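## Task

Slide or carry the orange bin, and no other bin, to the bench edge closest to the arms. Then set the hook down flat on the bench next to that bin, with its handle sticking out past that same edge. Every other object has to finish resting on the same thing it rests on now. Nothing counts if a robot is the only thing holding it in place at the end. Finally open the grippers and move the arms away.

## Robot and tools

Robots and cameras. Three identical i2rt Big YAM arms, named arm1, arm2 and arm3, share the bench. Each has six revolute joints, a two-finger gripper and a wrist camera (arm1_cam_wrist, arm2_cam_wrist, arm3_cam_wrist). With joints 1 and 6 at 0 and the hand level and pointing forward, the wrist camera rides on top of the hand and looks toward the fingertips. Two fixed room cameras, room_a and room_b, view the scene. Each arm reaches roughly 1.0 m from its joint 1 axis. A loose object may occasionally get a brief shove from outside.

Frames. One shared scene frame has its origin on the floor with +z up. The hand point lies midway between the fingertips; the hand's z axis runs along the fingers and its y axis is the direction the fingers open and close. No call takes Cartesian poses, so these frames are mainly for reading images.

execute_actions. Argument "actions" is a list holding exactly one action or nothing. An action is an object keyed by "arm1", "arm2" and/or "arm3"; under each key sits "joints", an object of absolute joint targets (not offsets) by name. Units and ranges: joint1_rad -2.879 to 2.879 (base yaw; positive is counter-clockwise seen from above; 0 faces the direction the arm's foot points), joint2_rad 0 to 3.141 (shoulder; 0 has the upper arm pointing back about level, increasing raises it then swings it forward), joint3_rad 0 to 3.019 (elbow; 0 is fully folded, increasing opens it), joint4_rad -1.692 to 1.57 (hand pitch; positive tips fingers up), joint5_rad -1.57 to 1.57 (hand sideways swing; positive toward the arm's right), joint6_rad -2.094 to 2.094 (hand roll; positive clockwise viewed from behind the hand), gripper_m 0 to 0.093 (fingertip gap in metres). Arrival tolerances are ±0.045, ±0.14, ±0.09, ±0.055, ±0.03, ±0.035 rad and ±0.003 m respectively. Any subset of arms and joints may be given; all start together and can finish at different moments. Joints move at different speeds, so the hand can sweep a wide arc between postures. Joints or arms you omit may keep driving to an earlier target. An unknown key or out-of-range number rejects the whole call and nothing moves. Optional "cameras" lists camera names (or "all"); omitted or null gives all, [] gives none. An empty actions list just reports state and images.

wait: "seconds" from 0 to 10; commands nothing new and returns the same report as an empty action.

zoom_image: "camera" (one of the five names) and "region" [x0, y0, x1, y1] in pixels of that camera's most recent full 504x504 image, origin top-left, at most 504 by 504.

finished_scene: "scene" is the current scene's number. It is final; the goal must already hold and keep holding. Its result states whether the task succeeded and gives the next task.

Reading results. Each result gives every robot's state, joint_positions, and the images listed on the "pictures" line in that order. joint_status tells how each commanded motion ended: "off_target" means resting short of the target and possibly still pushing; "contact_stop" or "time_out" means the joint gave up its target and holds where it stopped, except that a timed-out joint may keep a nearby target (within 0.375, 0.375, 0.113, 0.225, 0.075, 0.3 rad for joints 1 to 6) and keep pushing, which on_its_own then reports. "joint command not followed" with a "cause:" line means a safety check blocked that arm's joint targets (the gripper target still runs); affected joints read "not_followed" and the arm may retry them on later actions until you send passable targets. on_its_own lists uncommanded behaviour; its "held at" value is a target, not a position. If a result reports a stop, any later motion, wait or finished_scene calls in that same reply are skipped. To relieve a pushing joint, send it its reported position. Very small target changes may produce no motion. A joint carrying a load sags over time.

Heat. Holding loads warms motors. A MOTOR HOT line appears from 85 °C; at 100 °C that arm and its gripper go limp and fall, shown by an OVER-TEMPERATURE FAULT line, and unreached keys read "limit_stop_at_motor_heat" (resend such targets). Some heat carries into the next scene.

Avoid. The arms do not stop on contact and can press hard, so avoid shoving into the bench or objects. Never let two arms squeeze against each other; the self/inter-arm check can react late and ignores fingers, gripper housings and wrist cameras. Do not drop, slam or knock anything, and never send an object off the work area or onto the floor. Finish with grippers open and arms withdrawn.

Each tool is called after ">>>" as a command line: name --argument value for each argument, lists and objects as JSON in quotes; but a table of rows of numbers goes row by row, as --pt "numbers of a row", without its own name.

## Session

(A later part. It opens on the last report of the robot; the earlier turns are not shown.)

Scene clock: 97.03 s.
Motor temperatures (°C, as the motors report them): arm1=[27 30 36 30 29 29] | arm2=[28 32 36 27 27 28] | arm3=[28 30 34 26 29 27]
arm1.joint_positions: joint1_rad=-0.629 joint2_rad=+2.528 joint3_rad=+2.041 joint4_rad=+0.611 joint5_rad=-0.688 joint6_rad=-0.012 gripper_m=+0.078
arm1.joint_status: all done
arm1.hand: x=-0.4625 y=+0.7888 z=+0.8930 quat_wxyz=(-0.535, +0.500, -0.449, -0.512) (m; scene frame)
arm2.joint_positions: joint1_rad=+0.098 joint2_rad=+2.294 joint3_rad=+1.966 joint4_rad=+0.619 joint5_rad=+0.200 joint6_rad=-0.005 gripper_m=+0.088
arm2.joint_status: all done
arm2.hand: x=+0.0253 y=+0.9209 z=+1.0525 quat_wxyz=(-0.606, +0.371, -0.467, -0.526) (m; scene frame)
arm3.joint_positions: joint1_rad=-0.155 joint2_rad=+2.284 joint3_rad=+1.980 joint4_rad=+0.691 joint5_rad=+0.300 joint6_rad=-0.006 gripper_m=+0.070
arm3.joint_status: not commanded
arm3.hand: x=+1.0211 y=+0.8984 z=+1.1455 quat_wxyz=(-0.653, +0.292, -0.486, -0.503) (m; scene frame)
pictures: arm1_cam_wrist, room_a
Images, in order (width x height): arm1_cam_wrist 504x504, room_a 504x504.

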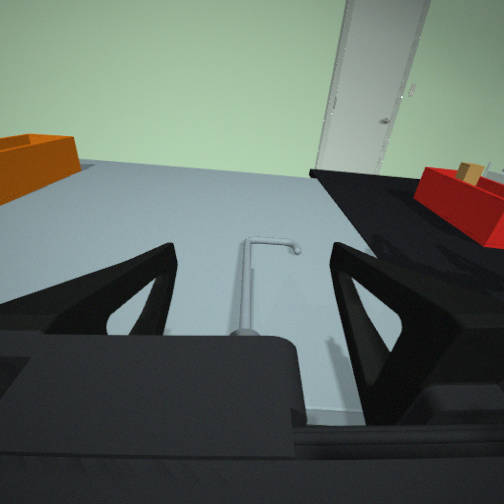

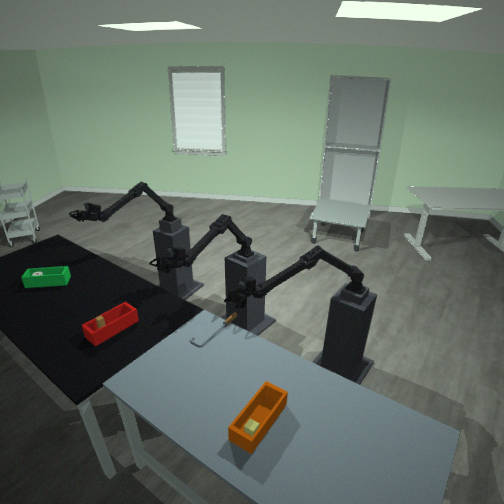

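>>> execute_actions --actions '[{"arm1":{"joints":{"joint1_rad":-0.654,"joint2_rad":2.648}}}]' --cameras '["arm1_cam_wrist"]'

Scene clock: 98.33 s.
Motor temperatures (°C, as the motors report them): arm1=[27 30 36 30 29 29] | arm2=[28 32 36 27 27 28] | arm3=[28 30 34 26 29 27]
arm1.joint_positions: joint1_rad=-0.641 joint2_rad=+2.652 joint3_rad=+2.047 joint4_rad=+0.611 joint5_rad=-0.688 joint6_rad=-0.012 gripper_m=+0.078
arm1.joint_status: all done
arm1.hand: x=-0.4578 y=+0.7797 z=+0.7856 quat_wxyz=(-0.497, +0.503, -0.495, -0.506) (m; scene frame)
arm2.joint_positions: joint1_rad=+0.098 joint2_rad=+2.294 joint3_rad=+1.966 joint4_rad=+0.619 joint5_rad=+0.200 joint6_rad=-0.005 gripper_m=+0.088
arm2.joint_status: not commanded
arm2.hand: x=+0.0253 y=+0.9209 z=+1.0525 quat_wxyz=(-0.606, +0.371, -0.467, -0.526) (m; scene frame)
arm3.joint_positions: joint1_rad=-0.155 joint2_rad=+2.284 joint3_rad=+1.980 joint4_rad=+0.691 joint5_rad=+0.300 joint6_rad=-0.006 gripper_m=+0.070
arm3.joint_status: not commanded
arm3.hand: x=+1.0211 y=+0.8984 z=+1.1455 quat_wxyz=(-0.653, +0.292, -0.486, -0.503) (m; scene frame)
pictures: arm1_cam_wrist
Images, in order (width x height): arm1_cam_wrist 504x504.

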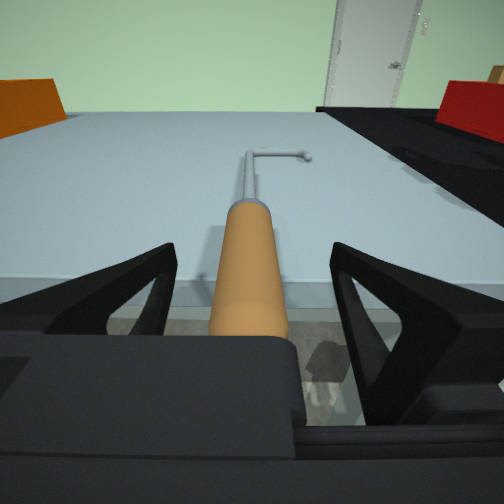

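>>> execute_actions --actions '[{"arm1":{"joints":{"joint3_rad":2.035,"joint4_rad":0.59,"joint1_rad":-0.656,"gripper_m":0.05}}}]' --cameras '["arm1_cam_wrist"]'

Scene clock: 99.53 s.
Motor temperatures (°C, as the motors report them): arm1=[27 30 35 30 29 29] | arm2=[28 32 36 27 27 28] | arm3=[28 30 34 26 29 27]
arm1.joint_positions: joint1_rad=-0.641 joint2_rad=+2.652 joint3_rad=+2.037 joint4_rad=+0.597 joint5_rad=-0.688 joint6_rad=-0.012 gripper_m=+0.050
arm1.joint_status: all done
arm1.hand: x=-0.4593 y=+0.7779 z=+0.7775 quat_wxyz=(-0.488, +0.504, -0.503, -0.505) (m; scene frame)
arm2.joint_positions: joint1_rad=+0.098 joint2_rad=+2.294 joint3_rad=+1.966 joint4_rad=+0.619 joint5_rad=+0.200 joint6_rad=-0.005 gripper_m=+0.088
arm2.joint_status: not commanded
arm2.hand: x=+0.0253 y=+0.9209 z=+1.0525 quat_wxyz=(-0.606, +0.371, -0.467, -0.526) (m; scene frame)
arm3.joint_positions: joint1_rad=-0.155 joint2_rad=+2.284 joint3_rad=+1.980 joint4_rad=+0.691 joint5_rad=+0.300 joint6_rad=-0.006 gripper_m=+0.070
arm3.joint_status: not commanded
arm3.hand: x=+1.0211 y=+0.8984 z=+1.1455 quat_wxyz=(-0.653, +0.292, -0.486, -0.503) (m; scene frame)
pictures: arm1_cam_wrist
Images, in order (width x height): arm1_cam_wrist 504x504.

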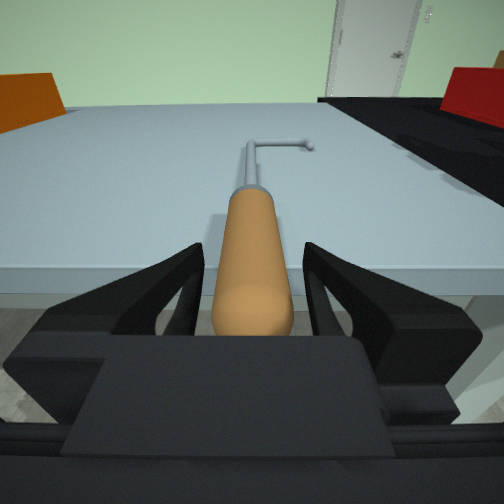

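>>> execute_actions --actions '[{"arm1":{"joints":{"gripper_m":0.01}}}]' --cameras '["arm1_cam_wrist"]'

Scene clock: 101.13 s.
Motor temperatures (°C, as the motors report them): arm1=[27 30 35 30 29 29] | arm2=[28 32 36 27 27 28] | arm3=[28 30 34 26 29 27]
arm1.joint_positions: joint1_rad=-0.641 joint2_rad=+2.652 joint3_rad=+2.037 joint4_rad=+0.597 joint5_rad=-0.689 joint6_rad=-0.012 gripper_m=+0.029
arm1.joint_status: gripper_m off_target (ended at +0.029, target +0.010)
arm1.hand: x=-0.4595 y=+0.7779 z=+0.7775 quat_wxyz=(-0.488, +0.504, -0.503, -0.505) (m; scene frame)
arm2.joint_positions: joint1_rad=+0.098 joint2_rad=+2.294 joint3_rad=+1.966 joint4_rad=+0.619 joint5_rad=+0.200 joint6_rad=-0.005 gripper_m=+0.088
arm2.joint_status: not commanded
arm2.hand: x=+0.0253 y=+0.9209 z=+1.0525 quat_wxyz=(-0.606, +0.371, -0.467, -0.526) (m; scene frame)
arm3.joint_positions: joint1_rad=-0.155 joint2_rad=+2.284 joint3_rad=+1.980 joint4_rad=+0.691 joint5_rad=+0.300 joint6_rad=-0.006 gripper_m=+0.070
arm3.joint_status: not commanded
arm3.hand: x=+1.0211 y=+0.8984 z=+1.1455 quat_wxyz=(-0.653, +0.292, -0.486, -0.503) (m; scene frame)
pictures: arm1_cam_wrist
Images, in order (width x height): arm1_cam_wrist 504x504.

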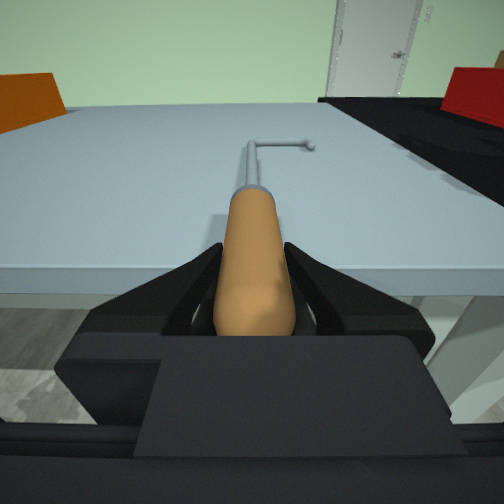

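>>> execute_actions --actions '[{"arm1":{"joints":{"joint2_rad":2.565,"joint4_rad":0.61,"joint6_rad":0.55}}}]' --cameras '["arm1_cam_wrist"]'

Scene clock: 103.03 s.
Motor temperatures (°C, as the motors report them): arm1=[27 30 35 30 29 29] | arm2=[28 32 36 27 27 28] | arm3=[28 30 34 26 29 27]
arm1.joint_positions: joint1_rad=-0.642 joint2_rad=+2.605 joint3_rad=+2.019 joint4_rad=+0.595 joint5_rad=-0.689 joint6_rad=+0.526 gripper_m=+0.029
arm1.joint_status: all done
arm1.hand: x=-0.4577 y=+0.7778 z=+0.8100 quat_wxyz=(-0.346, +0.353, -0.609, -0.620) (m; scene frame)
arm2.joint_positions: joint1_rad=+0.098 joint2_rad=+2.294 joint3_rad=+1.966 joint4_rad=+0.619 joint5_rad=+0.200 joint6_rad=-0.005 gripper_m=+0.088
arm2.joint_status: not commanded
arm2.hand: x=+0.0253 y=+0.9209 z=+1.0525 quat_wxyz=(-0.606, +0.371, -0.467, -0.526) (m; scene frame)
arm3.joint_positions: joint1_rad=-0.155 joint2_rad=+2.284 joint3_rad=+1.980 joint4_rad=+0.691 joint5_rad=+0.300 joint6_rad=-0.006 gripper_m=+0.070
arm3.joint_status: not commanded
arm3.hand: x=+1.0211 y=+0.8984 z=+1.1455 quat_wxyz=(-0.653, +0.292, -0.486, -0.503) (m; scene frame)
pictures: arm1_cam_wrist
Images, in order (width x height): arm1_cam_wrist 504x504.

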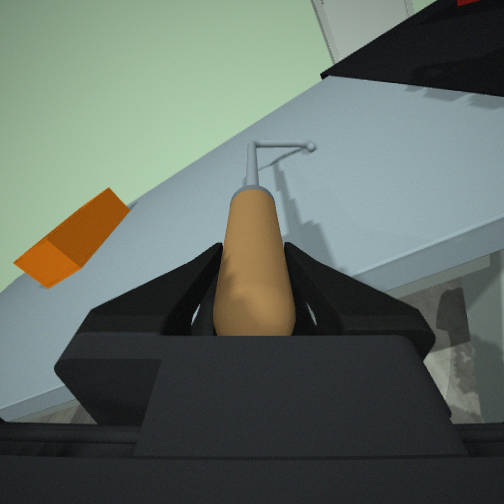

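>>> execute_actions --actions '[{"arm1":{"joints":{"joint2_rad":2.505,"joint6_rad":1.57}}}]' --cameras '["arm1_cam_wrist","room_a"]'

Scene clock: 105.13 s.
Motor temperatures (°C, as the motors report them): arm1=[27 30 35 30 29 29] | arm2=[28 32 36 27 27 28] | arm3=[28 30 34 26 29 27]
arm1.joint_positions: joint1_rad=-0.644 joint2_rad=+2.554 joint3_rad=+2.012 joint4_rad=+0.589 joint5_rad=-0.689 joint6_rad=+1.549 gripper_m=+0.029
arm1.joint_status: all done
arm1.hand: x=-0.4554 y=+0.7783 z=+0.8498 quat_wxyz=(-0.007, +0.018, -0.694, -0.720) (m; scene frame)
arm2.joint_positions: joint1_rad=+0.098 joint2_rad=+2.294 joint3_rad=+1.966 joint4_rad=+0.619 joint5_rad=+0.200 joint6_rad=-0.005 gripper_m=+0.088
arm2.joint_status: not commanded
arm2.hand: x=+0.0253 y=+0.9209 z=+1.0525 quat_wxyz=(-0.606, +0.371, -0.467, -0.526) (m; scene frame)
arm3.joint_positions: joint1_rad=-0.155 joint2_rad=+2.284 joint3_rad=+1.980 joint4_rad=+0.691 joint5_rad=+0.300 joint6_rad=-0.006 gripper_m=+0.070
arm3.joint_status: not commanded
arm3.hand: x=+1.0211 y=+0.8984 z=+1.1455 quat_wxyz=(-0.653, +0.292, -0.486, -0.503) (m; scene frame)
pictures: arm1_cam_wrist, room_a
Images, in order (width x height): arm1_cam_wrist 504x504, room_a 504x504.

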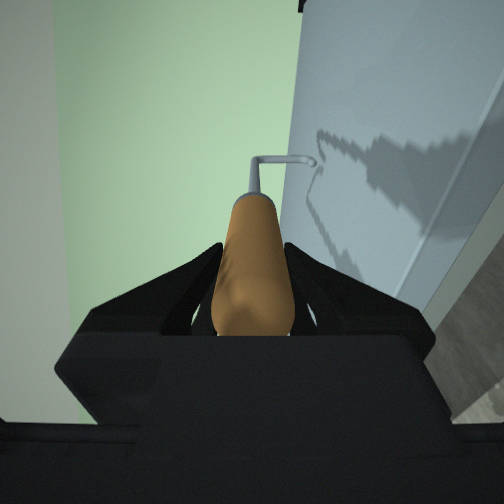

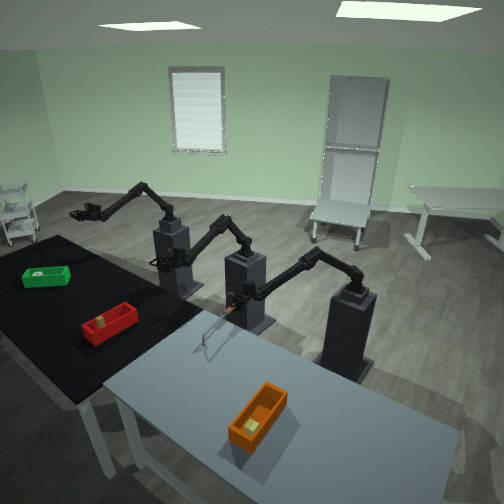

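>>> execute_actions --actions '[{"arm1":{"joints":{"joint2_rad":2.24,"joint1_rad":-0.25,"joint5_rad":-0.3}},"arm2":{"joints":{"joint1_rad":0.2,"joint5_rad":-0.5,"joint4_rad":0.3}}}]' --cameras '["arm1_cam_wrist"]'

>>> execute_actions --actions '[{"arm1":{"joints":{"joint1_rad":0.085,"joint3_rad":1.835,"joint4_rad":0.53,"joint5_rad":0.065}},"arm2":{"joints":{"joint1_rad":0.55,"joint5_rad":-0.75,"joint4_rad":0.35}}}]'

Scene clock: 110.27 s.
Motor temperatures (°C, as the motors report them): arm1=[27 31 35 30 29 29] | arm2=[28 32 36 27 27 28] | arm3=[28 30 34 26 29 27]
arm1.joint_positions: joint1_rad=-0.256 joint2_rad=+2.271 joint3_rad=+1.994 joint4_rad=+0.580 joint5_rad=-0.301 joint6_rad=+1.552 gripper_m=+0.029
arm1.joint_status: all done
arm1.hand: x=-0.7236 y=+0.8898 z=+1.1004 quat_wxyz=(-0.028, +0.035, -0.597, -0.801) (m; scene frame)
arm2.joint_positions: joint1_rad=+0.206 joint2_rad=+2.294 joint3_rad=+1.966 joint4_rad=+0.309 joint5_rad=-0.496 joint6_rad=-0.005 gripper_m=+0.088
arm2.joint_status: all done
arm2.hand: x=-0.1870 y=+0.8955 z=+0.9762 quat_wxyz=(-0.322, +0.637, -0.322, -0.622) (m; scene frame)
arm3.joint_positions: joint1_rad=-0.155 joint2_rad=+2.284 joint3_rad=+1.980 joint4_rad=+0.691 joint5_rad=+0.300 joint6_rad=-0.006 gripper_m=+0.070
arm3.joint_status: not commanded
arm3.hand: x=+1.0211 y=+0.8984 z=+1.1455 quat_wxyz=(-0.653, +0.292, -0.486, -0.503) (m; scene frame)
pictures: arm1_cam_wrist
Images, in order (width x height): arm1_cam_wrist 504x504.

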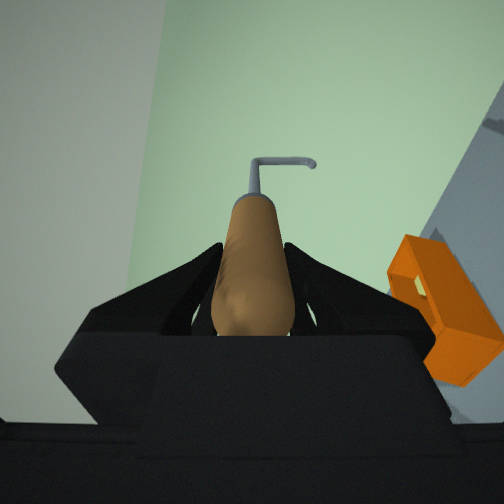

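Scene clock: 112.23 s.
Motor temperatures (°C, as the motors report them): arm1=[27 31 35 30 29 29] | arm2=[28 32 36 27 27 28] | arm3=[28 30 34 26 29 27]
arm1.joint_positions: joint1_rad=+0.073 joint2_rad=+2.292 joint3_rad=+1.794 joint4_rad=+0.488 joint5_rad=+0.069 joint6_rad=+1.553 gripper_m=+0.029
arm1.joint_status: all done
arm1.hand: x=-0.9625 y=+0.9035 z=+0.9469 quat_wxyz=(-0.009, -0.008, -0.711, -0.704) (m; scene frame)
arm2.joint_positions: joint1_rad=+0.547 joint2_rad=+2.294 joint3_rad=+1.966 joint4_rad=+0.330 joint5_rad=-0.752 joint6_rad=-0.005 gripper_m=+0.088
arm2.joint_status: all done
arm2.hand: x=-0.4935 y=+0.7393 z=+0.9764 quat_wxyz=(-0.128, +0.700, -0.118, -0.693) (m; scene frame)
arm3.joint_positions: joint1_rad=-0.155 joint2_rad=+2.284 joint3_rad=+1.980 joint4_rad=+0.691 joint5_rad=+0.300 joint6_rad=-0.006 gripper_m=+0.070
arm3.joint_status: not commanded
arm3.hand: x=+1.0211 y=+0.8984 z=+1.1455 quat_wxyz=(-0.653, +0.292, -0.486, -0.503) (m; scene frame)
pictures: arm1_cam_wrist, arm2_cam_wrist, arm3_cam_wrist, room_a, room_b
Images, in order (width x height): arm1_cam_wrist 504x504, arm2_cam_wrist 504x504, arm3_cam_wrist 504x504, room_a 504x504, room_b 504x504.

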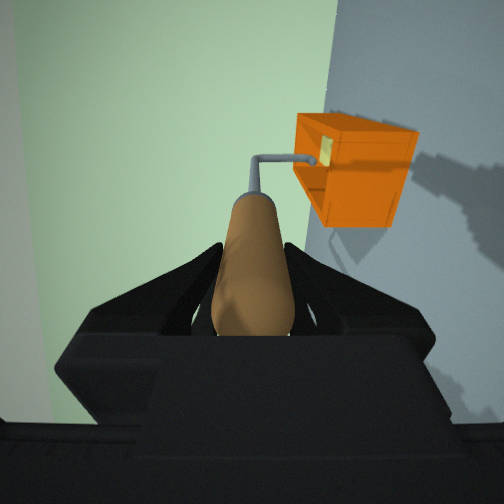

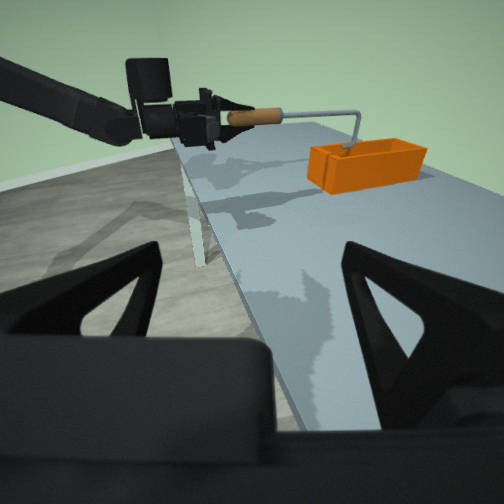

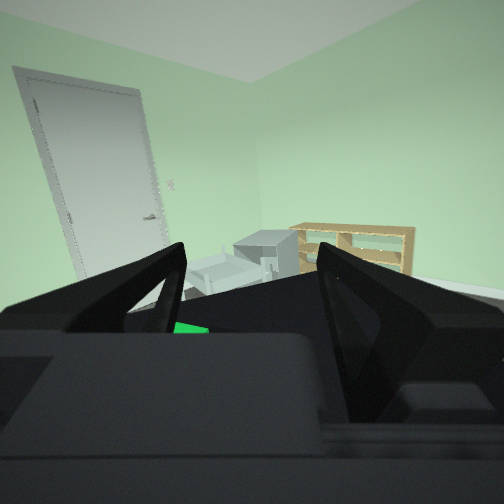

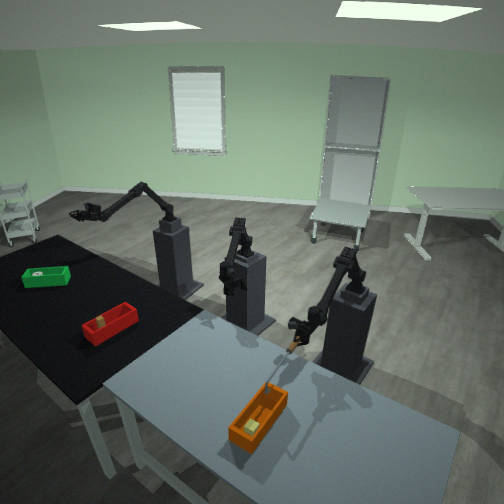

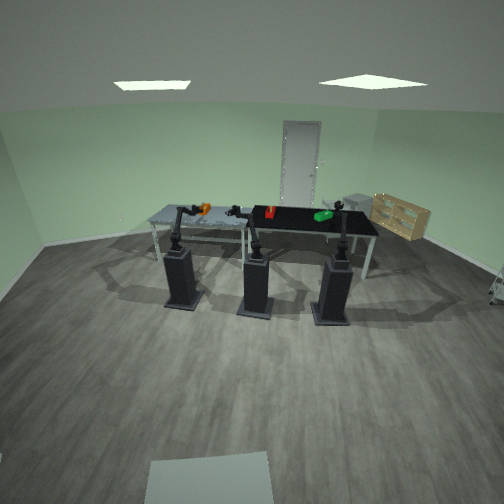

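>>> zoom_image --camera "room_a" --region '[210, 310, 340, 460]'

>>> zoom_image --camera "arm2_cam_wrist" --region '[200, 70, 450, 220]'

Region (210, 310, 340, 460) of room_a's 504x504 image, scaled by 3.360, with more detail than that image has; it fills the left 437 columns of this view, and the rest is white.

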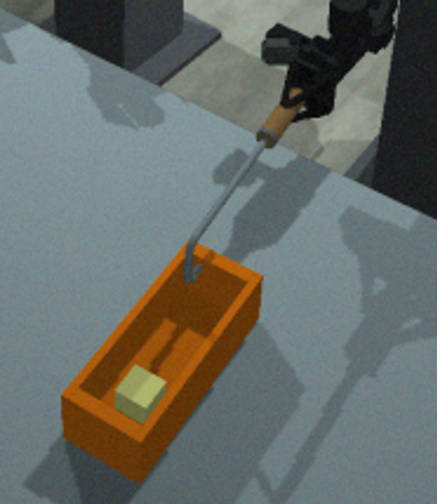

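Region (200, 70, 450, 220) of arm2_cam_wrist's 504x504 image, scaled by 2.016, with more detail than that image has; it fills the top 302 rows of this view, and the rest is white.

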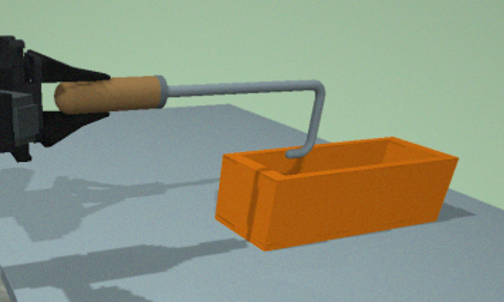

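>>> execute_actions --actions '[{"arm1":{"joints":{"joint1_rad":0.10,"joint2_rad":2.335,"joint4_rad":0.61}}}]' --cameras '["arm1_cam_wrist","arm2_cam_wrist","room_a"]'

Scene clock: 114.73 s.
Motor temperatures (°C, as the motors report them): arm1=[27 31 35 30 29 29] | arm2=[28 32 36 27 27 28] | arm3=[28 30 34 26 29 27]
arm1.joint_positions: joint1_rad=+0.087 joint2_rad=+2.370 joint3_rad=+1.794 joint4_rad=+0.560 joint5_rad=+0.069 joint6_rad=+1.553 gripper_m=+0.029
arm1.joint_status: all done
arm1.hand: x=-0.9762 y=+0.9056 z=+0.8959 quat_wxyz=(-0.004, -0.003, -0.712, -0.702) (m; scene frame)
arm2.joint_positions: joint1_rad=+0.547 joint2_rad=+2.294 joint3_rad=+1.966 joint4_rad=+0.330 joint5_rad=-0.752 joint6_rad=-0.005 gripper_m=+0.088
arm2.joint_status: not commanded
arm2.hand: x=-0.4935 y=+0.7393 z=+0.9764 quat_wxyz=(-0.128, +0.700, -0.118, -0.693) (m; scene frame)
arm3.joint_positions: joint1_rad=-0.155 joint2_rad=+2.284 joint3_rad=+1.980 joint4_rad=+0.691 joint5_rad=+0.300 joint6_rad=-0.006 gripper_m=+0.070
arm3.joint_status: not commanded
arm3.hand: x=+1.0211 y=+0.8984 z=+1.1455 quat_wxyz=(-0.653, +0.292, -0.486, -0.503) (m; scene frame)
pictures: arm1_cam_wrist, arm2_cam_wrist, room_a
Images, in order (width x height): arm1_cam_wrist 504x504, arm2_cam_wrist 504x504, room_a 504x504.

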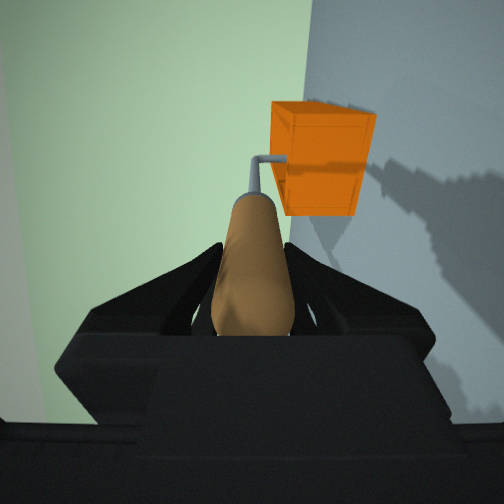

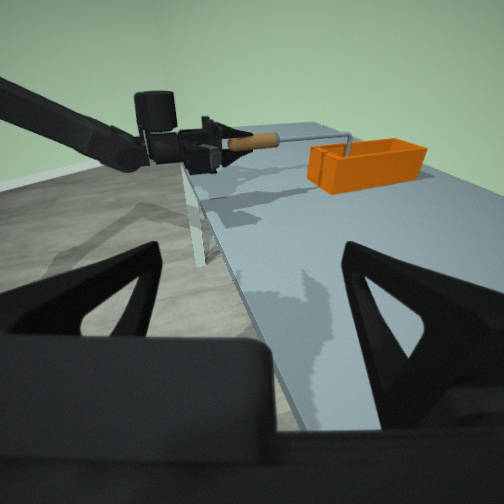

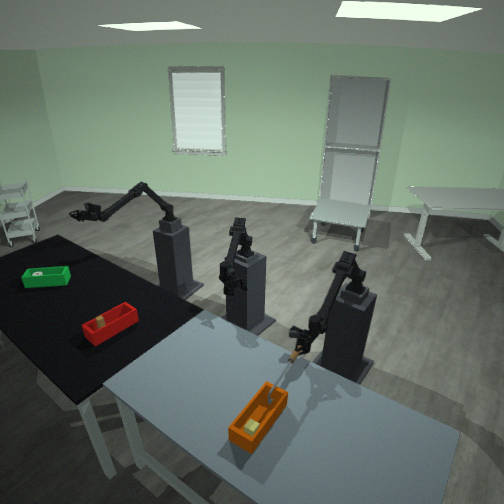

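>>> zoom_image --camera "room_a" --region '[220, 340, 320, 460]'

>>> zoom_image --camera "arm2_cam_wrist" --region '[200, 90, 450, 220]'

Region (220, 340, 320, 460) of room_a's 504x504 image, scaled by 4.200, with more detail than that image has.

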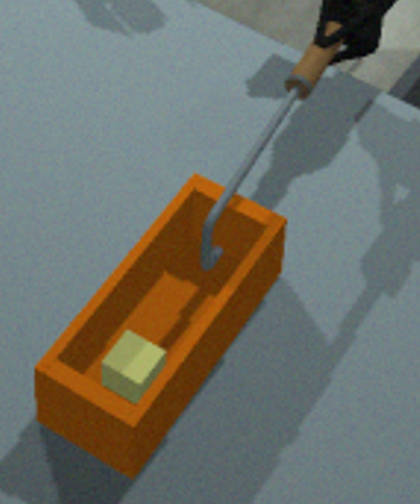

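Region (200, 90, 450, 220) of arm2_cam_wrist's 504x504 image, scaled by 2.016, with more detail than that image has; it fills the top 262 rows of this view, and the rest is white.

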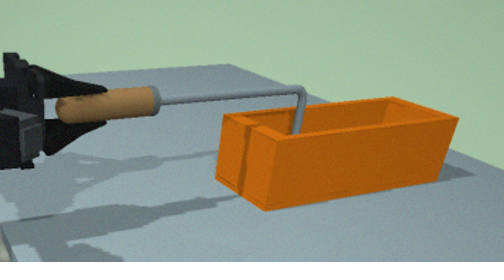

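>>> execute_actions --actions '[{"arm1":{"joints":{"joint2_rad":2.238,"joint3_rad":1.59,"joint4_rad":0.755}}}]' --cameras '["arm2_cam_wrist","room_a"]'

Scene clock: 118.50 s.
Motor temperatures (°C, as the motors report them): arm1=[27 31 35 30 29 29] | arm2=[28 32 36 27 27 28] | arm3=[28 30 34 26 29 27]
arm1.joint_positions: joint1_rad=+0.087 joint2_rad=+2.280 joint3_rad=+1.564 joint4_rad=+0.706 joint5_rad=+0.068 joint6_rad=+1.553 gripper_m=+0.029
arm1.joint_status: all done
arm1.hand: x=-0.9734 y=+0.8529 z=+0.8822 quat_wxyz=(-0.004, -0.003, -0.710, -0.704) (m; scene frame)
arm2.joint_positions: joint1_rad=+0.547 joint2_rad=+2.294 joint3_rad=+1.966 joint4_rad=+0.330 joint5_rad=-0.752 joint6_rad=-0.005 gripper_m=+0.088
arm2.joint_status: not commanded
arm2.hand: x=-0.4935 y=+0.7393 z=+0.9764 quat_wxyz=(-0.128, +0.700, -0.118, -0.693) (m; scene frame)
arm3.joint_positions: joint1_rad=-0.155 joint2_rad=+2.284 joint3_rad=+1.980 joint4_rad=+0.691 joint5_rad=+0.300 joint6_rad=-0.006 gripper_m=+0.070
arm3.joint_status: not commanded
arm3.hand: x=+1.0211 y=+0.8984 z=+1.1455 quat_wxyz=(-0.653, +0.292, -0.486, -0.503) (m; scene frame)
pictures: arm2_cam_wrist, room_a
Images, in order (width x height): arm2_cam_wrist 504x504, room_a 504x504.

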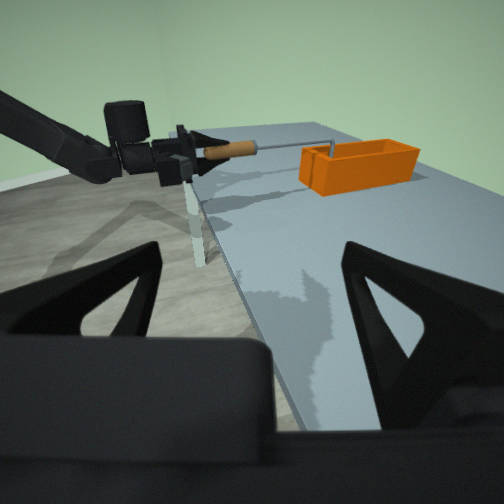

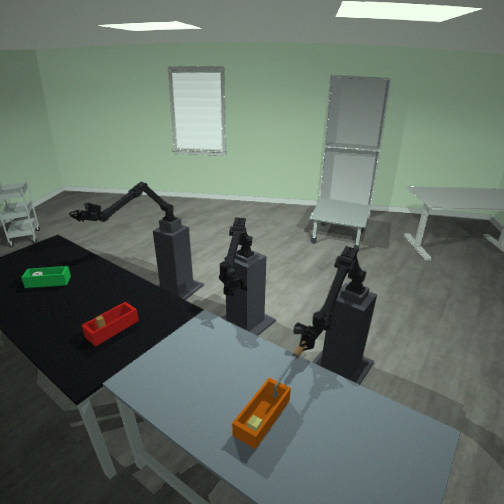

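>>> execute_actions --actions '[{"arm1":{"joints":{"joint2_rad":2.083,"joint3_rad":1.286,"joint4_rad":0.907}}}]' --cameras '["arm2_cam_wrist","room_a"]'

Scene clock: 119.83 s.
Motor temperatures (°C, as the motors report them): arm1=[27 31 35 30 29 29] | arm2=[28 32 36 27 27 28] | arm3=[28 30 34 26 29 27]
arm1.joint_positions: joint1_rad=+0.087 joint2_rad=+2.112 joint3_rad=+1.264 joint4_rad=+0.862 joint5_rad=+0.068 joint6_rad=+1.553 gripper_m=+0.029
arm1.joint_status: all done
arm1.hand: x=-0.9685 y=+0.7726 z=+0.8989 quat_wxyz=(-0.004, -0.003, -0.702, -0.712) (m; scene frame)
arm2.joint_positions: joint1_rad=+0.547 joint2_rad=+2.294 joint3_rad=+1.966 joint4_rad=+0.330 joint5_rad=-0.752 joint6_rad=-0.005 gripper_m=+0.088
arm2.joint_status: not commanded
arm2.hand: x=-0.4935 y=+0.7393 z=+0.9764 quat_wxyz=(-0.128, +0.700, -0.118, -0.693) (m; scene frame)
arm3.joint_positions: joint1_rad=-0.155 joint2_rad=+2.284 joint3_rad=+1.980 joint4_rad=+0.691 joint5_rad=+0.300 joint6_rad=-0.006 gripper_m=+0.070
arm3.joint_status: not commanded
arm3.hand: x=+1.0211 y=+0.8984 z=+1.1455 quat_wxyz=(-0.653, +0.292, -0.486, -0.503) (m; scene frame)
pictures: arm2_cam_wrist, room_a
Images, in order (width x height): arm2_cam_wrist 504x504, room_a 504x504.

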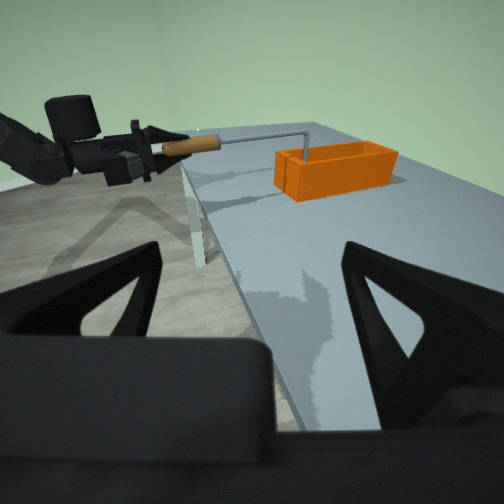

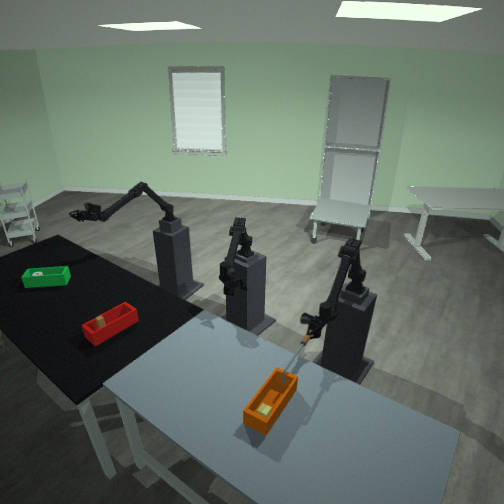

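>>> execute_actions --actions '[{"arm1":{"joints":{"joint2_rad":1.984,"joint3_rad":1.021,"joint4_rad":1.043}}}]' --cameras '["arm2_cam_wrist","room_a"]'

Scene clock: 121.30 s.
Motor temperatures (°C, as the motors report them): arm1=[27 31 35 30 29 29] | arm2=[28 32 36 27 27 28] | arm3=[28 30 34 26 29 27]
arm1.joint_positions: joint1_rad=+0.087 joint2_rad=+2.017 joint3_rad=+0.996 joint4_rad=+0.995 joint5_rad=+0.068 joint6_rad=+1.553 gripper_m=+0.029
arm1.joint_status: all done
arm1.hand: x=-0.9642 y=+0.6910 z=+0.8725 quat_wxyz=(-0.005, -0.002, -0.716, -0.698) (m; scene frame)
arm2.joint_positions: joint1_rad=+0.547 joint2_rad=+2.294 joint3_rad=+1.966 joint4_rad=+0.330 joint5_rad=-0.752 joint6_rad=-0.005 gripper_m=+0.088
arm2.joint_status: not commanded
arm2.hand: x=-0.4935 y=+0.7393 z=+0.9764 quat_wxyz=(-0.128, +0.700, -0.118, -0.693) (m; scene frame)
arm3.joint_positions: joint1_rad=-0.155 joint2_rad=+2.284 joint3_rad=+1.980 joint4_rad=+0.691 joint5_rad=+0.300 joint6_rad=-0.006 gripper_m=+0.070
arm3.joint_status: not commanded
arm3.hand: x=+1.0211 y=+0.8984 z=+1.1455 quat_wxyz=(-0.653, +0.292, -0.486, -0.503) (m; scene frame)
pictures: arm2_cam_wrist, room_a
Images, in order (width x height): arm2_cam_wrist 504x504, room_a 504x504.

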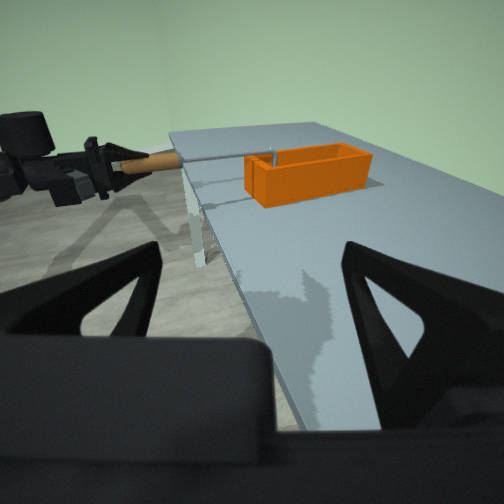

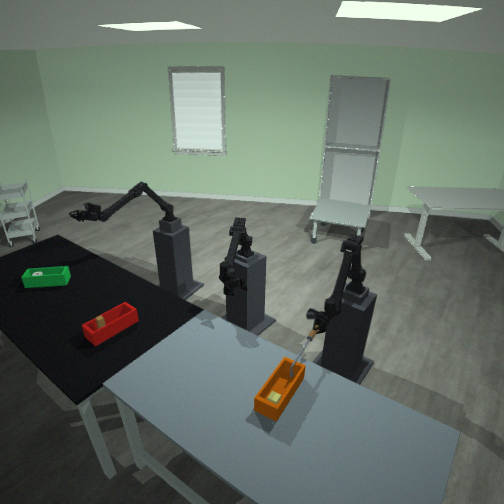

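>>> execute_actions --actions '[{"arm1":{"joints":{"joint2_rad":1.849,"joint3_rad":0.783,"joint4_rad":1.17}}}]' --cameras '["arm2_cam_wrist","room_a","arm1_cam_wrist"]'

Scene clock: 122.60 s.
Motor temperatures (°C, as the motors report them): arm1=[27 31 35 30 29 29] | arm2=[28 32 36 27 27 28] | arm3=[28 30 34 26 29 27]
arm1.joint_positions: joint1_rad=+0.087 joint2_rad=+1.874 joint3_rad=+0.766 joint4_rad=+1.122 joint5_rad=+0.068 joint6_rad=+1.553 gripper_m=+0.029
arm1.joint_status: all done
arm1.hand: x=-0.9594 y=+0.6154 z=+0.8948 quat_wxyz=(-0.004, -0.003, -0.702, -0.712) (m; scene frame)
arm2.joint_positions: joint1_rad=+0.547 joint2_rad=+2.294 joint3_rad=+1.966 joint4_rad=+0.330 joint5_rad=-0.752 joint6_rad=-0.005 gripper_m=+0.088
arm2.joint_status: not commanded
arm2.hand: x=-0.4935 y=+0.7393 z=+0.9764 quat_wxyz=(-0.128, +0.700, -0.118, -0.693) (m; scene frame)
arm3.joint_positions: joint1_rad=-0.155 joint2_rad=+2.284 joint3_rad=+1.980 joint4_rad=+0.691 joint5_rad=+0.300 joint6_rad=-0.006 gripper_m=+0.070
arm3.joint_status: not commanded
arm3.hand: x=+1.0211 y=+0.8984 z=+1.1455 quat_wxyz=(-0.653, +0.292, -0.486, -0.503) (m; scene frame)
pictures: arm1_cam_wrist, arm2_cam_wrist, room_a
Images, in order (width x height): arm1_cam_wrist 504x504, arm2_cam_wrist 504x504, room_a 504x504.

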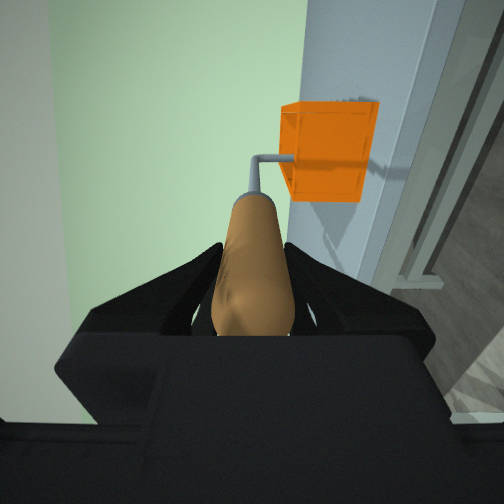

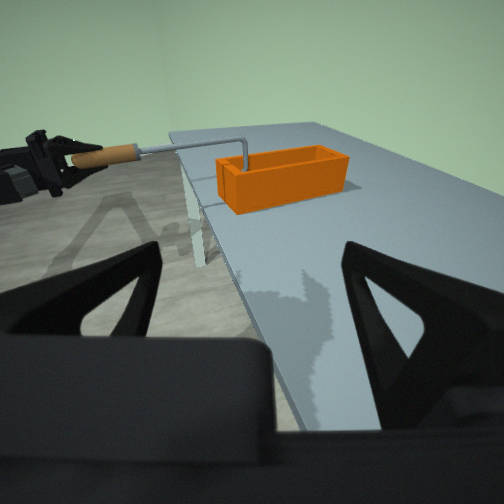

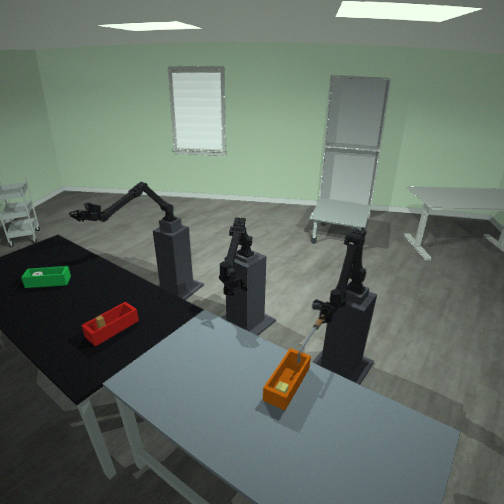

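>>> zoom_image --camera "arm2_cam_wrist" --region '[140, 110, 360, 250]'

>>> zoom_image --camera "room_a" --region '[240, 310, 360, 420]'

Region (140, 110, 360, 250) of arm2_cam_wrist's 504x504 image, scaled by 2.291, with more detail than that image has; it fills the top 321 rows of this view, and the rest is white.

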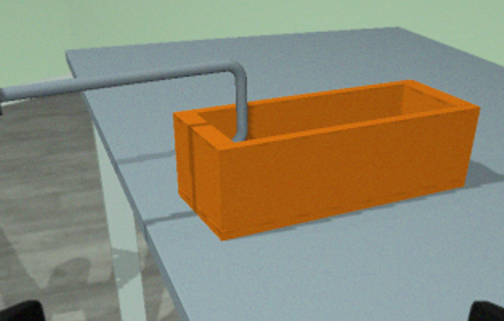

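Region (240, 310, 360, 420) of room_a's 504x504 image, scaled by 4.200, with more detail than that image has; it fills the top 462 rows of this view, and the rest is white.

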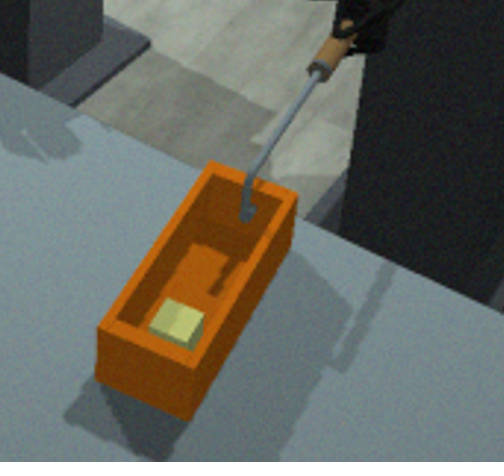

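>>> execute_actions --actions '[{"arm1":{"joints":{"joint2_rad":1.792,"joint3_rad":0.62,"joint4_rad":1.26}}}]' --cameras '["arm2_cam_wrist","room_a","arm1_cam_wrist"]'

>>> zoom_image --camera "arm2_cam_wrist" --region '[140, 110, 360, 250]'

>>> zoom_image --camera "arm1_cam_wrist" --region '[240, 60, 460, 260]'

Scene clock: 124.87 s.
Motor temperatures (°C, as the motors report them): arm1=[27 30 35 30 29 29] | arm2=[28 32 36 27 27 28] | arm3=[28 30 34 26 29 27]
arm1.joint_positions: joint1_rad=+0.087 joint2_rad=+1.825 joint3_rad=+0.597 joint4_rad=+1.209 joint5_rad=+0.068 joint6_rad=+1.553 gripper_m=+0.029
arm1.joint_status: all done
arm1.hand: x=-0.9563 y=+0.5564 z=+0.8771 quat_wxyz=(-0.004, -0.003, -0.713, -0.701) (m; scene frame)
arm2.joint_positions: joint1_rad=+0.547 joint2_rad=+2.294 joint3_rad=+1.966 joint4_rad=+0.330 joint5_rad=-0.752 joint6_rad=-0.005 gripper_m=+0.088
arm2.joint_status: not commanded
arm2.hand: x=-0.4935 y=+0.7393 z=+0.9764 quat_wxyz=(-0.128, +0.700, -0.118, -0.693) (m; scene frame)
arm3.joint_positions: joint1_rad=-0.155 joint2_rad=+2.284 joint3_rad=+1.980 joint4_rad=+0.691 joint5_rad=+0.300 joint6_rad=-0.006 gripper_m=+0.070
arm3.joint_status: not commanded
arm3.hand: x=+1.0211 y=+0.8984 z=+1.1455 quat_wxyz=(-0.653, +0.292, -0.486, -0.503) (m; scene frame)
pictures: arm1_cam_wrist, arm2_cam_wrist, room_a
Images, in order (width x height): arm1_cam_wrist 504x504, arm2_cam_wrist 504x504, room_a 504x504.

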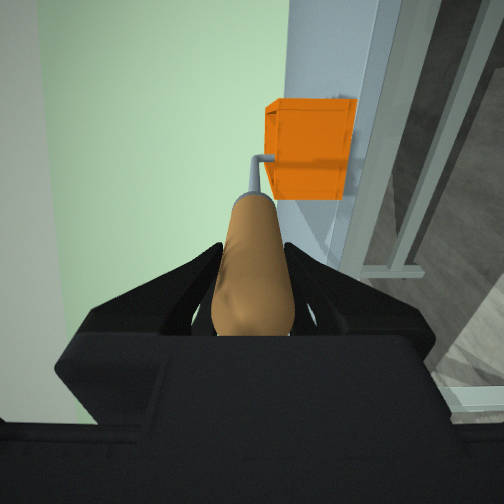

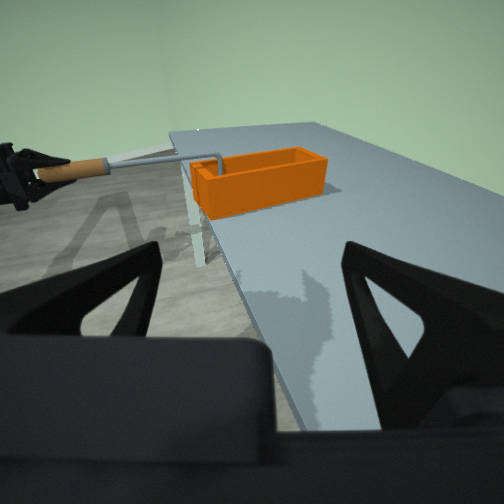

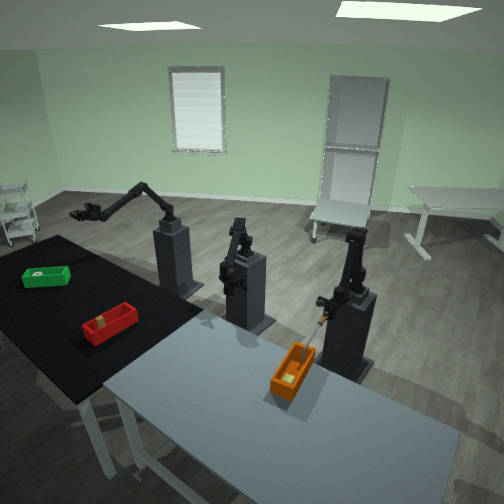

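Region (140, 110, 360, 250) of arm2_cam_wrist's 504x504 image, scaled by 2.291, with more detail than that image has; it fills the top 321 rows of this view, and the rest is white.

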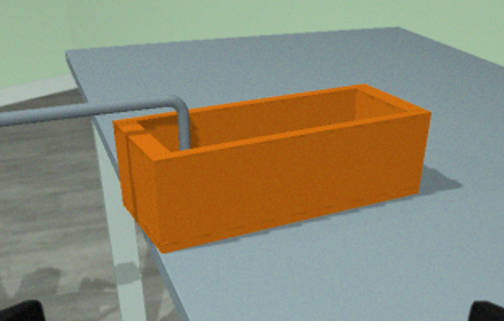

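Region (240, 60, 460, 260) of arm1_cam_wrist's 504x504 image, scaled by 2.291, with more detail than that image has; it fills the top 458 rows of this view, and the rest is white.

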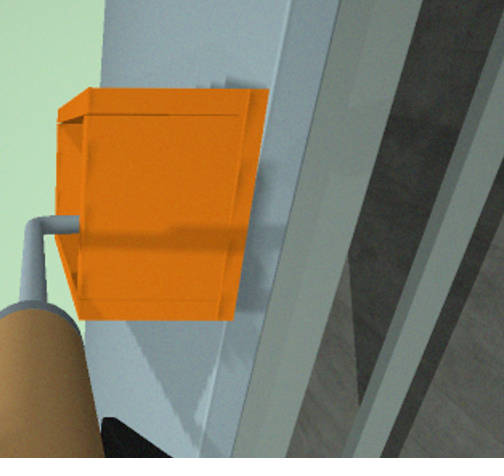

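>>> execute_actions --actions '[{"arm1":{"joints":{"joint2_rad":1.645,"joint3_rad":0.71,"joint4_rad":1.15}}}]' --cameras '["arm2_cam_wrist","arm1_cam_wrist"]'

Scene clock: 128.70 s.
Motor temperatures (°C, as the motors report them): arm1=[27 30 34 30 29 29] | arm2=[28 32 36 27 27 28] | arm3=[28 30 34 26 29 27]
arm1.joint_positions: joint1_rad=+0.087 joint2_rad=+1.661 joint3_rad=+0.664 joint4_rad=+1.118 joint5_rad=+0.068 joint6_rad=+1.553 gripper_m=+0.029
arm1.joint_status: all done
arm1.hand: x=-0.9557 y=+0.5744 z=+0.9719 quat_wxyz=(-0.002, -0.006, -0.663, -0.749) (m; scene frame)
arm2.joint_positions: joint1_rad=+0.547 joint2_rad=+2.294 joint3_rad=+1.966 joint4_rad=+0.330 joint5_rad=-0.752 joint6_rad=-0.005 gripper_m=+0.088
arm2.joint_status: not commanded
arm2.hand: x=-0.4935 y=+0.7393 z=+0.9764 quat_wxyz=(-0.128, +0.700, -0.118, -0.693) (m; scene frame)
arm3.joint_positions: joint1_rad=-0.155 joint2_rad=+2.284 joint3_rad=+1.980 joint4_rad=+0.691 joint5_rad=+0.300 joint6_rad=-0.006 gripper_m=+0.070
arm3.joint_status: not commanded
arm3.hand: x=+1.0211 y=+0.8984 z=+1.1455 quat_wxyz=(-0.653, +0.292, -0.486, -0.503) (m; scene frame)
pictures: arm1_cam_wrist, arm2_cam_wrist
Images, in order (width x height): arm1_cam_wrist 504x504, arm2_cam_wrist 504x504.

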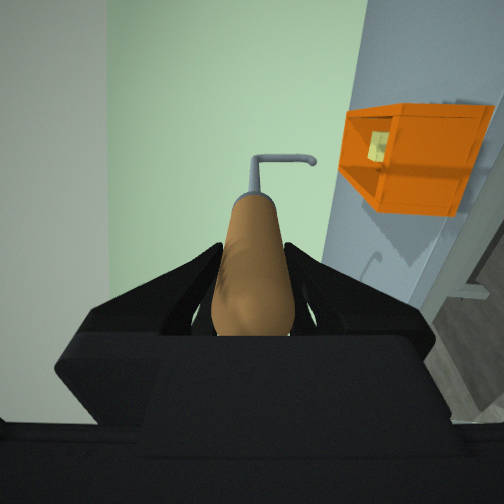

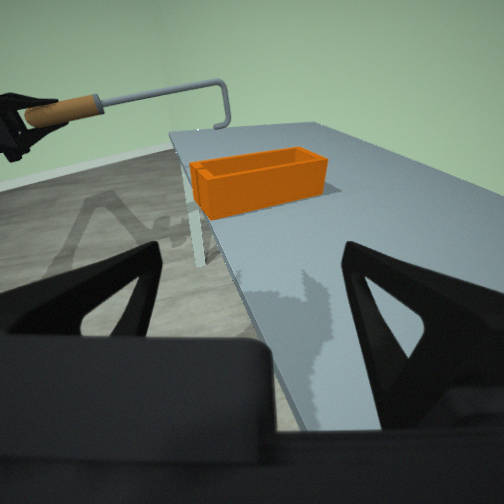

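>>> execute_actions --actions '[{"arm1":{"joints":{"joint1_rad":-0.152,"joint2_rad":1.78,"joint3_rad":1.05,"joint4_rad":1.04,"joint5_rad":0.0,"joint6_rad":1.0}},"arm2":{"joints":{"joint1_rad":0.45}}}]' --cameras '["arm2_cam_wrist","arm1_cam_wrist"]'

Scene clock: 131.07 s.
Motor temperatures (°C, as the motors report them): arm1=[27 30 35 30 29 29] | arm2=[28 32 36 27 27 28] | arm3=[28 30 34 26 29 27]
arm1.joint_positions: joint1_rad=-0.159 joint2_rad=+1.811 joint3_rad=+0.996 joint4_rad=+0.997 joint5_rad=+0.001 joint6_rad=+1.010 gripper_m=+0.029
arm1.joint_status: all done
arm1.hand: x=-0.8059 y=+0.6694 z=+1.0078 quat_wxyz=(-0.276, +0.112, -0.631, -0.716) (m; scene frame)
arm2.joint_positions: joint1_rad=+0.445 joint2_rad=+2.294 joint3_rad=+1.966 joint4_rad=+0.330 joint5_rad=-0.752 joint6_rad=-0.005 gripper_m=+0.088
arm2.joint_status: all done
arm2.hand: x=-0.4164 y=+0.7866 z=+0.9776 quat_wxyz=(-0.163, +0.693, -0.153, -0.686) (m; scene frame)
arm3.joint_positions: joint1_rad=-0.155 joint2_rad=+2.284 joint3_rad=+1.980 joint4_rad=+0.691 joint5_rad=+0.300 joint6_rad=-0.006 gripper_m=+0.070
arm3.joint_status: not commanded
arm3.hand: x=+1.0211 y=+0.8984 z=+1.1455 quat_wxyz=(-0.653, +0.292, -0.486, -0.503) (m; scene frame)
pictures: arm1_cam_wrist, arm2_cam_wrist
Images, in order (width x height): arm1_cam_wrist 504x504, arm2_cam_wrist 504x504.

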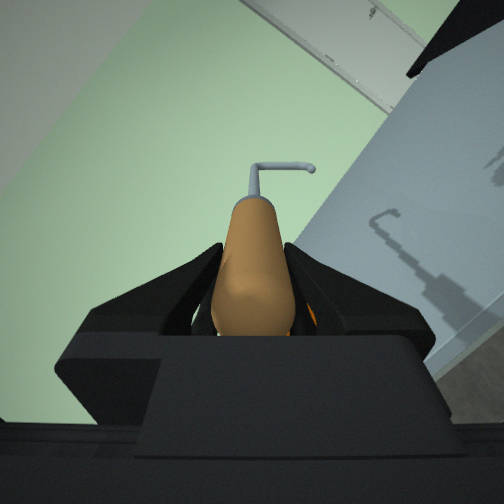

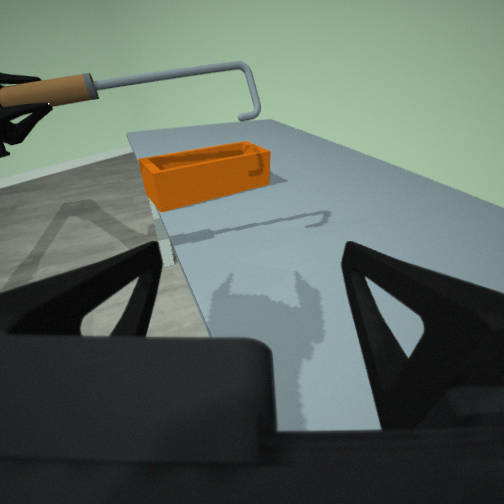

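>>> execute_actions --actions '[{"arm1":{"joints":{"joint2_rad":2.15,"joint3_rad":1.29,"joint4_rad":1.0,"joint5_rad":-0.187,"joint6_rad":0.8}}}]' --cameras '["arm2_cam_wrist","arm1_cam_wrist"]'

Scene clock: 132.80 s.
Motor temperatures (°C, as the motors report them): arm1=[27 30 35 30 29 29] | arm2=[28 32 36 27 27 28] | arm3=[28 30 34 26 29 27]
arm1.joint_positions: joint1_rad=-0.157 joint2_rad=+2.191 joint3_rad=+1.240 joint4_rad=+0.963 joint5_rad=-0.187 joint6_rad=+0.810 gripper_m=+0.029
arm1.joint_status: all done
arm1.hand: x=-0.8264 y=+0.7547 z=+0.8503 quat_wxyz=(-0.259, +0.256, -0.654, -0.663) (m; scene frame)
arm2.joint_positions: joint1_rad=+0.445 joint2_rad=+2.294 joint3_rad=+1.966 joint4_rad=+0.330 joint5_rad=-0.752 joint6_rad=-0.005 gripper_m=+0.088
arm2.joint_status: not commanded
arm2.hand: x=-0.4164 y=+0.7866 z=+0.9776 quat_wxyz=(-0.163, +0.693, -0.153, -0.686) (m; scene frame)
arm3.joint_positions: joint1_rad=-0.155 joint2_rad=+2.284 joint3_rad=+1.980 joint4_rad=+0.691 joint5_rad=+0.300 joint6_rad=-0.006 gripper_m=+0.070
arm3.joint_status: not commanded
arm3.hand: x=+1.0211 y=+0.8984 z=+1.1455 quat_wxyz=(-0.653, +0.292, -0.486, -0.503) (m; scene frame)
pictures: arm1_cam_wrist, arm2_cam_wrist
Images, in order (width x height): arm1_cam_wrist 504x504, arm2_cam_wrist 504x504.

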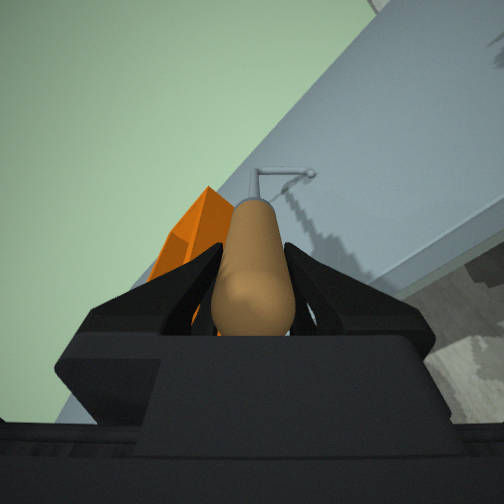

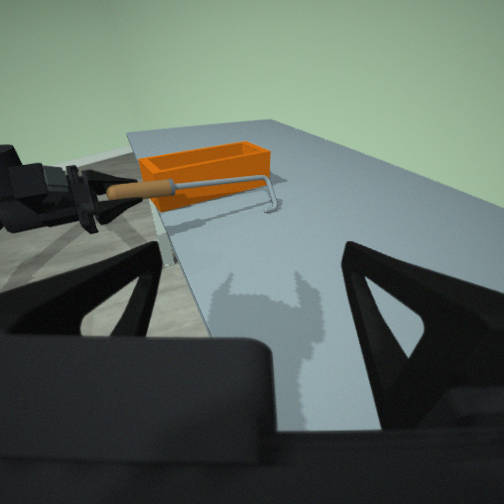

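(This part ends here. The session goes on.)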